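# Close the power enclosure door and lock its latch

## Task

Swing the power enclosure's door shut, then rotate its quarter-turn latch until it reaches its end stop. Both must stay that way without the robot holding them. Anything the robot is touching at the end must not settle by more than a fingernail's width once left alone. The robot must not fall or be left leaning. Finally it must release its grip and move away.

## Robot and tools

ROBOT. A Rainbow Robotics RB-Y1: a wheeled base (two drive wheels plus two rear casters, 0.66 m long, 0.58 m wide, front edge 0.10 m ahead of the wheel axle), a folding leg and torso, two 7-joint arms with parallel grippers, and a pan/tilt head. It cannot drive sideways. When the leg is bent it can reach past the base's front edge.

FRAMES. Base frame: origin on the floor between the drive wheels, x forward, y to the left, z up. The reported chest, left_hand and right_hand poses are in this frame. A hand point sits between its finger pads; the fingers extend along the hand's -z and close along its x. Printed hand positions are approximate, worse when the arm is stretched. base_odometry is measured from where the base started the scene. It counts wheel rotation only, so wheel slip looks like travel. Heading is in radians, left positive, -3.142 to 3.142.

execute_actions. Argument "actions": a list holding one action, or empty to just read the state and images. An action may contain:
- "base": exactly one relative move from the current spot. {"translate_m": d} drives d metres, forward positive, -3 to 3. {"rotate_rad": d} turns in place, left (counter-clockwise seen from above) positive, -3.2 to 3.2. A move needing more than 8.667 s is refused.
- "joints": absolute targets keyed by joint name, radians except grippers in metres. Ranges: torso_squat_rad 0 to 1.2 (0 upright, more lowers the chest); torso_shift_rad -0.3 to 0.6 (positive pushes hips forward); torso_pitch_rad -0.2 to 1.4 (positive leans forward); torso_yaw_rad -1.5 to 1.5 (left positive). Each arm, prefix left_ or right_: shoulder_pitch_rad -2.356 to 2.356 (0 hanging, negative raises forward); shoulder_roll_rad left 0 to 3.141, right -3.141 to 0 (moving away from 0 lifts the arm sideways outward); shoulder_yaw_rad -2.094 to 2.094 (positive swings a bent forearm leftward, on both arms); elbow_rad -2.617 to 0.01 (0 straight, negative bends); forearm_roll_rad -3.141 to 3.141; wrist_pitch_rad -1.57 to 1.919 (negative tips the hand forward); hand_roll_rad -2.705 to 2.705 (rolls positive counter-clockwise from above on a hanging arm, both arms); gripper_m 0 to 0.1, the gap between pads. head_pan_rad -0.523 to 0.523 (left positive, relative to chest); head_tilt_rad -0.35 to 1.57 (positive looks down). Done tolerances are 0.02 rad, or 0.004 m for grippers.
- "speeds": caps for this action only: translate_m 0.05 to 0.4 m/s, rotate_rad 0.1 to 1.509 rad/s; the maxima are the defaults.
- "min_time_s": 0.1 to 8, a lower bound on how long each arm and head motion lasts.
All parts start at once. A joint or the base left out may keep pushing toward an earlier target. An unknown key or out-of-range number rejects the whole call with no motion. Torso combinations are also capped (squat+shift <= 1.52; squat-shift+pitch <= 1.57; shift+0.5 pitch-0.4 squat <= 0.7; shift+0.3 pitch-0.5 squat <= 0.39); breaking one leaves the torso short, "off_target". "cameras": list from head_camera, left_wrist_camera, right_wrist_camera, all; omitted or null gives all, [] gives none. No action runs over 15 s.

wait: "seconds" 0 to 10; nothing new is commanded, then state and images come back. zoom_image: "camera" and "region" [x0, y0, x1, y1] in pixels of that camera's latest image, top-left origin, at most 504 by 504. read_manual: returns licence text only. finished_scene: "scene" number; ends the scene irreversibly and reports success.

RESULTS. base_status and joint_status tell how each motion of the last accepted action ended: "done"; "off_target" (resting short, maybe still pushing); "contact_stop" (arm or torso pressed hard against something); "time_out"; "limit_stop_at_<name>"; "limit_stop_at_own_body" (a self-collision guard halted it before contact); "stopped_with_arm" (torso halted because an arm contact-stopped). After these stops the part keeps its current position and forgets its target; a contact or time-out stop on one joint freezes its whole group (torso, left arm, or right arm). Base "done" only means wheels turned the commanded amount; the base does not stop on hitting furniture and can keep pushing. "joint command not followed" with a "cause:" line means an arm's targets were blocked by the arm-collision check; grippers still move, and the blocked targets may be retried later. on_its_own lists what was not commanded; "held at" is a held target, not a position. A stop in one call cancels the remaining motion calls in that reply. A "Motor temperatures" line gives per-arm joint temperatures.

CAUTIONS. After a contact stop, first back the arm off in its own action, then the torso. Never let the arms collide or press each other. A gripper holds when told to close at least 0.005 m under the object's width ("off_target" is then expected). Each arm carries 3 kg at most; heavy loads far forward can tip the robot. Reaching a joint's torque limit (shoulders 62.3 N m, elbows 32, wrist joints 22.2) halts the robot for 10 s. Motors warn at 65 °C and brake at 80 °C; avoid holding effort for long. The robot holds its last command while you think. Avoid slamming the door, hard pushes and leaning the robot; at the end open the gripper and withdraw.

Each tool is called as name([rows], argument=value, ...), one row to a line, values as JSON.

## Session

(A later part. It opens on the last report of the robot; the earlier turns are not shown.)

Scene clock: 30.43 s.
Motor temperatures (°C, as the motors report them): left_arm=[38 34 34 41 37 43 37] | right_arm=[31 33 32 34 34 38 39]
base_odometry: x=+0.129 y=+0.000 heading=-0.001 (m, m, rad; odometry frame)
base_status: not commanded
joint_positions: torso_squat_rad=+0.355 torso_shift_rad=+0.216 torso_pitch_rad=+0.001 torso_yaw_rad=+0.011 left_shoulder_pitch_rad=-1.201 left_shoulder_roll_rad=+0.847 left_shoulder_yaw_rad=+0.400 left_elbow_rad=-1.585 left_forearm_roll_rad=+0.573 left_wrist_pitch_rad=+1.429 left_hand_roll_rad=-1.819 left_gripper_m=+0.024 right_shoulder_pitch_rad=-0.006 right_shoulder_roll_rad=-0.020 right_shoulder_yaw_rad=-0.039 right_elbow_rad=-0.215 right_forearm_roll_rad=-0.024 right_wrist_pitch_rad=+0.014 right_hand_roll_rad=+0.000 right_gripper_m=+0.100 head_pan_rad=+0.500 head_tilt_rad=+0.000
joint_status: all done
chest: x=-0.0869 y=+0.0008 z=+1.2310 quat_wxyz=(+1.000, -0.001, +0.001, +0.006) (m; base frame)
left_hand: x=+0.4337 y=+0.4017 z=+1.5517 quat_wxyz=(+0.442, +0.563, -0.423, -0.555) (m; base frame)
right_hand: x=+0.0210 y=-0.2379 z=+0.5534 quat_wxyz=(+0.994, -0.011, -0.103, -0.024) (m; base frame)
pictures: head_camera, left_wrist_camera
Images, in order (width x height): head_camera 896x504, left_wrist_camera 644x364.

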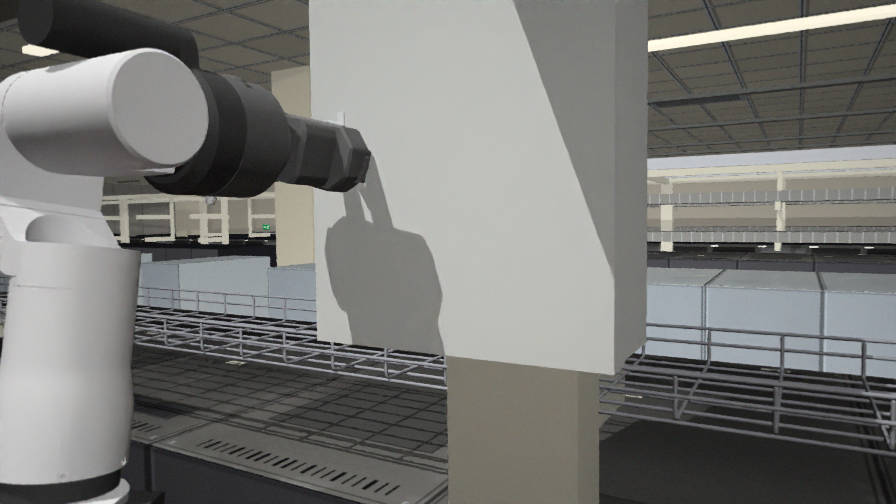

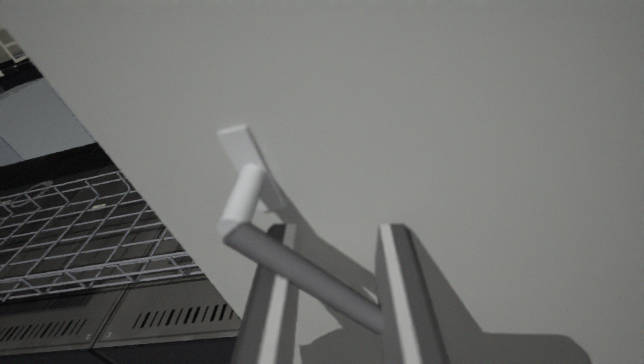

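Radius slightly larger; adjust.

execute_actions([
  {"joints":{"torso_squat_rad":0.378,"torso_yaw_rad":0.03,"torso_shift_rad":0.229,"left_hand_roll_rad":-2.07},"min_time_s":1},
], cameras=[])

execute_actions([
  {"joints":{"torso_squat_rad":0.376,"torso_yaw_rad":0.046,"torso_shift_rad":0.239,"left_hand_roll_rad":-2.42},"min_time_s":2},
], cameras=["left_wrist_camera","head_camera"])

Scene clock: 32.40 s.
Motor temperatures (°C, as the motors report them): left_arm=[38 34 34 41 37 43 37] | right_arm=[31 33 32 34 34 38 39]
base_odometry: x=+0.129 y=+0.000 heading=-0.001 (m, m, rad; odometry frame)
base_status: not commanded
joint_positions: torso_squat_rad=+0.378 torso_shift_rad=+0.229 torso_pitch_rad=+0.001 torso_yaw_rad=+0.030 left_shoulder_pitch_rad=-1.204 left_shoulder_roll_rad=+0.848 left_shoulder_yaw_rad=+0.401 left_elbow_rad=-1.586 left_forearm_roll_rad=+0.573 left_wrist_pitch_rad=+1.427 left_hand_roll_rad=-2.069 left_gripper_m=+0.024 right_shoulder_pitch_rad=-0.006 right_shoulder_roll_rad=-0.020 right_shoulder_yaw_rad=-0.039 right_elbow_rad=-0.215 right_forearm_roll_rad=-0.024 right_wrist_pitch_rad=+0.014 right_hand_roll_rad=+0.000 right_gripper_m=+0.100 head_pan_rad=+0.500 head_tilt_rad=+0.000
joint_status: all done
chest: x=-0.0800 y=+0.0005 z=+1.2235 quat_wxyz=(+1.000, +0.000, +0.000, +0.015) (m; base frame)
left_hand: x=+0.4321 y=+0.4106 z=+1.5468 quat_wxyz=(+0.374, +0.617, -0.345, -0.600) (m; base frame)
right_hand: x=+0.0325 y=-0.2357 z=+0.5458 quat_wxyz=(+0.994, -0.009, -0.103, -0.014) (m; base frame)
pictures: none
No camera images: the call's "cameras" was empty. Leave "cameras" out to get every camera's image.

Scene clock: 34.70 s.
Motor temperatures (°C, as the motors report them): left_arm=[38 34 34 41 37 43 37] | right_arm=[31 33 32 34 34 38 39]
base_odometry: x=+0.129 y=+0.000 heading=-0.001 (m, m, rad; odometry frame)
base_status: not commanded
joint_positions: torso_squat_rad=+0.376 torso_shift_rad=+0.239 torso_pitch_rad=+0.001 torso_yaw_rad=+0.046 left_shoulder_pitch_rad=-1.204 left_shoulder_roll_rad=+0.848 left_shoulder_yaw_rad=+0.402 left_elbow_rad=-1.585 left_forearm_roll_rad=+0.573 left_wrist_pitch_rad=+1.427 left_hand_roll_rad=-2.419 left_gripper_m=+0.026 right_shoulder_pitch_rad=-0.006 right_shoulder_roll_rad=-0.020 right_shoulder_yaw_rad=-0.039 right_elbow_rad=-0.215 right_forearm_roll_rad=-0.024 right_wrist_pitch_rad=+0.014 right_hand_roll_rad=+0.000 right_gripper_m=+0.100 head_pan_rad=+0.500 head_tilt_rad=+0.000
joint_status: all done
chest: x=-0.0735 y=+0.0008 z=+1.2225 quat_wxyz=(+1.000, +0.000, +0.001, +0.023) (m; base frame)
left_hand: x=+0.4319 y=+0.4199 z=+1.5452 quat_wxyz=(+0.270, +0.669, -0.227, -0.654) (m; base frame)
right_hand: x=+0.0427 y=-0.2339 z=+0.5449 quat_wxyz=(+0.995, -0.009, -0.103, -0.006) (m; base frame)
pictures: head_camera, left_wrist_camera
Images, in order (width x height): head_camera 896x504, left_wrist_camera 644x364.

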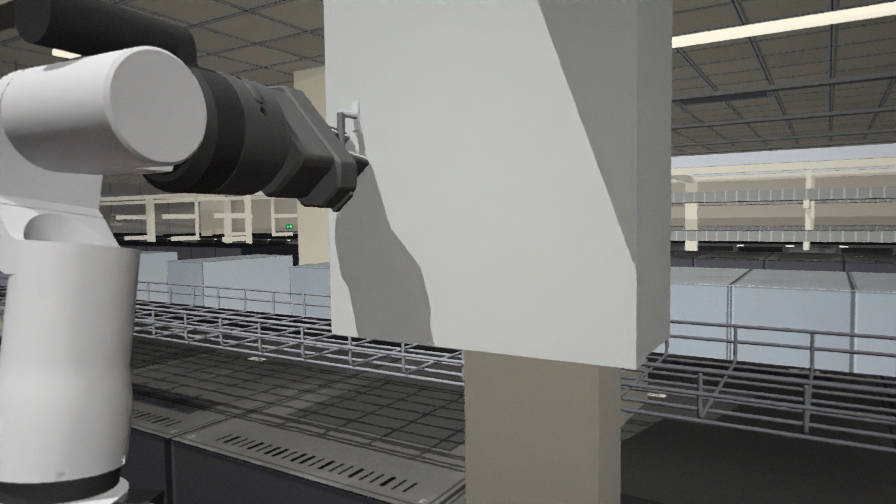

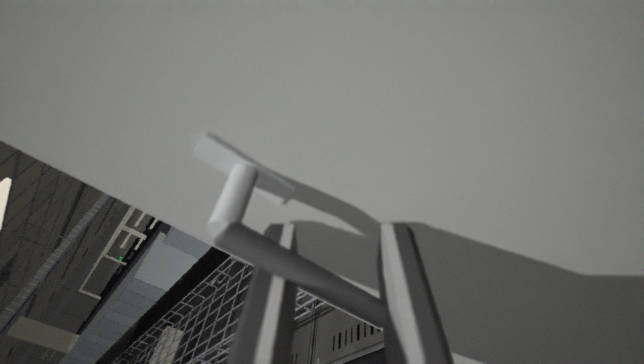

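Gripper began to spread, so likely at stop. Release and check.

execute_actions([
  {"joints":{"left_hand_roll_rad":-2.2,"left_gripper_m":0.05}},
], cameras=[])

execute_actions([
  {"base":{"translate_m":-0.1},"joints":{"torso_shift_rad":0.12,"left_hand_roll_rad":-1.57},"min_time_s":2},
], cameras=["left_wrist_camera","head_camera"])

Scene clock: 38.87 s.
Motor temperatures (°C, as the motors report them): left_arm=[38 34 34 41 38 42 37] | right_arm=[31 33 32 34 34 38 39]
base_odometry: x=+0.129 y=+0.000 heading=-0.001 (m, m, rad; odometry frame)
base_status: not commanded
joint_positions: torso_squat_rad=+0.376 torso_shift_rad=+0.239 torso_pitch_rad=+0.001 torso_yaw_rad=+0.046 left_shoulder_pitch_rad=-1.204 left_shoulder_roll_rad=+0.847 left_shoulder_yaw_rad=+0.400 left_elbow_rad=-1.587 left_forearm_roll_rad=+0.574 left_wrist_pitch_rad=+1.427 left_hand_roll_rad=-2.200 left_gripper_m=+0.050 right_shoulder_pitch_rad=-0.006 right_shoulder_roll_rad=-0.020 right_shoulder_yaw_rad=-0.039 right_elbow_rad=-0.215 right_forearm_roll_rad=-0.024 right_wrist_pitch_rad=+0.014 right_hand_roll_rad=+0.000 right_gripper_m=+0.100 head_pan_rad=+0.500 head_tilt_rad=+0.000
joint_status: all done
chest: x=-0.0735 y=+0.0002 z=+1.2225 quat_wxyz=(+1.000, +0.000, +0.001, +0.023) (m; base frame)
left_hand: x=+0.4320 y=+0.4175 z=+1.5461 quat_wxyz=(+0.338, +0.641, -0.299, -0.621) (m; base frame)
right_hand: x=+0.0427 y=-0.2339 z=+0.5446 quat_wxyz=(+0.995, -0.008, -0.103, -0.006) (m; base frame)
pictures: none
No camera images: the call's "cameras" was empty. Leave "cameras" out to get every camera's image.

Scene clock: 41.13 s.
Motor temperatures (°C, as the motors report them): left_arm=[38 34 34 41 38 42 37] | right_arm=[31 33 32 34 34 38 39]
base_odometry: x=+0.029 y=+0.000 heading=-0.002 (m, m, rad; odometry frame)
base_status: done
joint_positions: torso_squat_rad=+0.376 torso_shift_rad=+0.120 torso_pitch_rad=+0.001 torso_yaw_rad=+0.046 left_shoulder_pitch_rad=-1.205 left_shoulder_roll_rad=+0.847 left_shoulder_yaw_rad=+0.400 left_elbow_rad=-1.587 left_forearm_roll_rad=+0.574 left_wrist_pitch_rad=+1.427 left_hand_roll_rad=-1.570 left_gripper_m=+0.050 right_shoulder_pitch_rad=-0.006 right_shoulder_roll_rad=-0.020 right_shoulder_yaw_rad=-0.039 right_elbow_rad=-0.215 right_forearm_roll_rad=-0.024 right_wrist_pitch_rad=+0.014 right_hand_roll_rad=+0.000 right_gripper_m=+0.100 head_pan_rad=+0.500 head_tilt_rad=+0.000
joint_status: all done
chest: x=-0.1499 y=+0.0002 z=+1.2363 quat_wxyz=(+1.000, +0.000, +0.000, +0.023) (m; base frame)
left_hand: x=+0.3555 y=+0.4173 z=+1.5602 quat_wxyz=(+0.514, +0.517, -0.483, -0.486) (m; base frame)
right_hand: x=-0.0336 y=-0.2339 z=+0.5585 quat_wxyz=(+0.995, -0.008, -0.103, -0.007) (m; base frame)
pictures: head_camera, left_wrist_camera
Images, in order (width x height): head_camera 896x504, left_wrist_camera 644x364.

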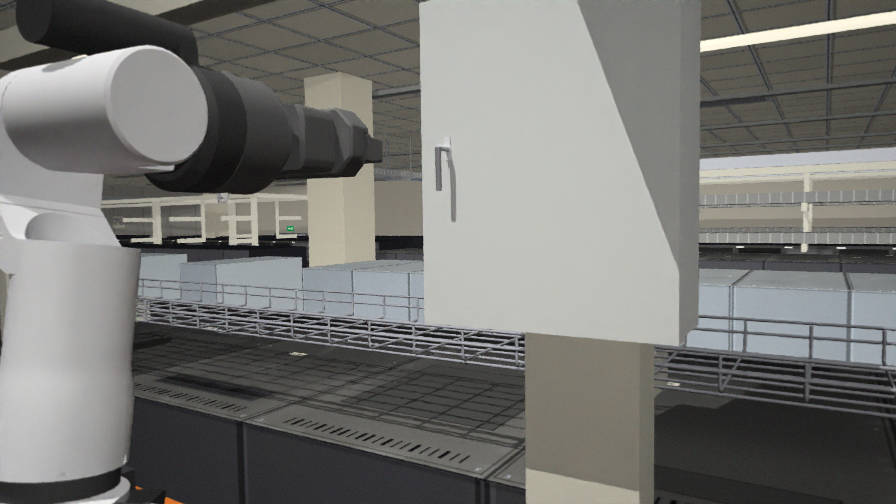

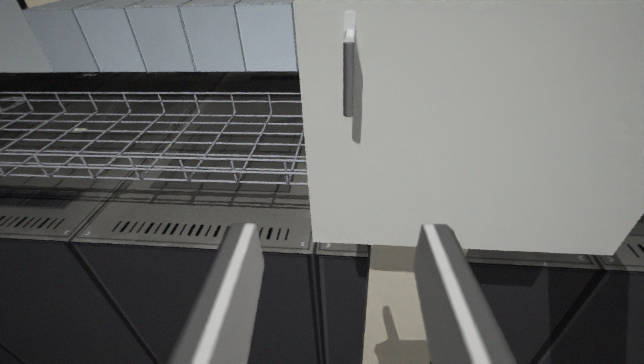

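finished_scene(scene=2)

The scene is finished: the task was done.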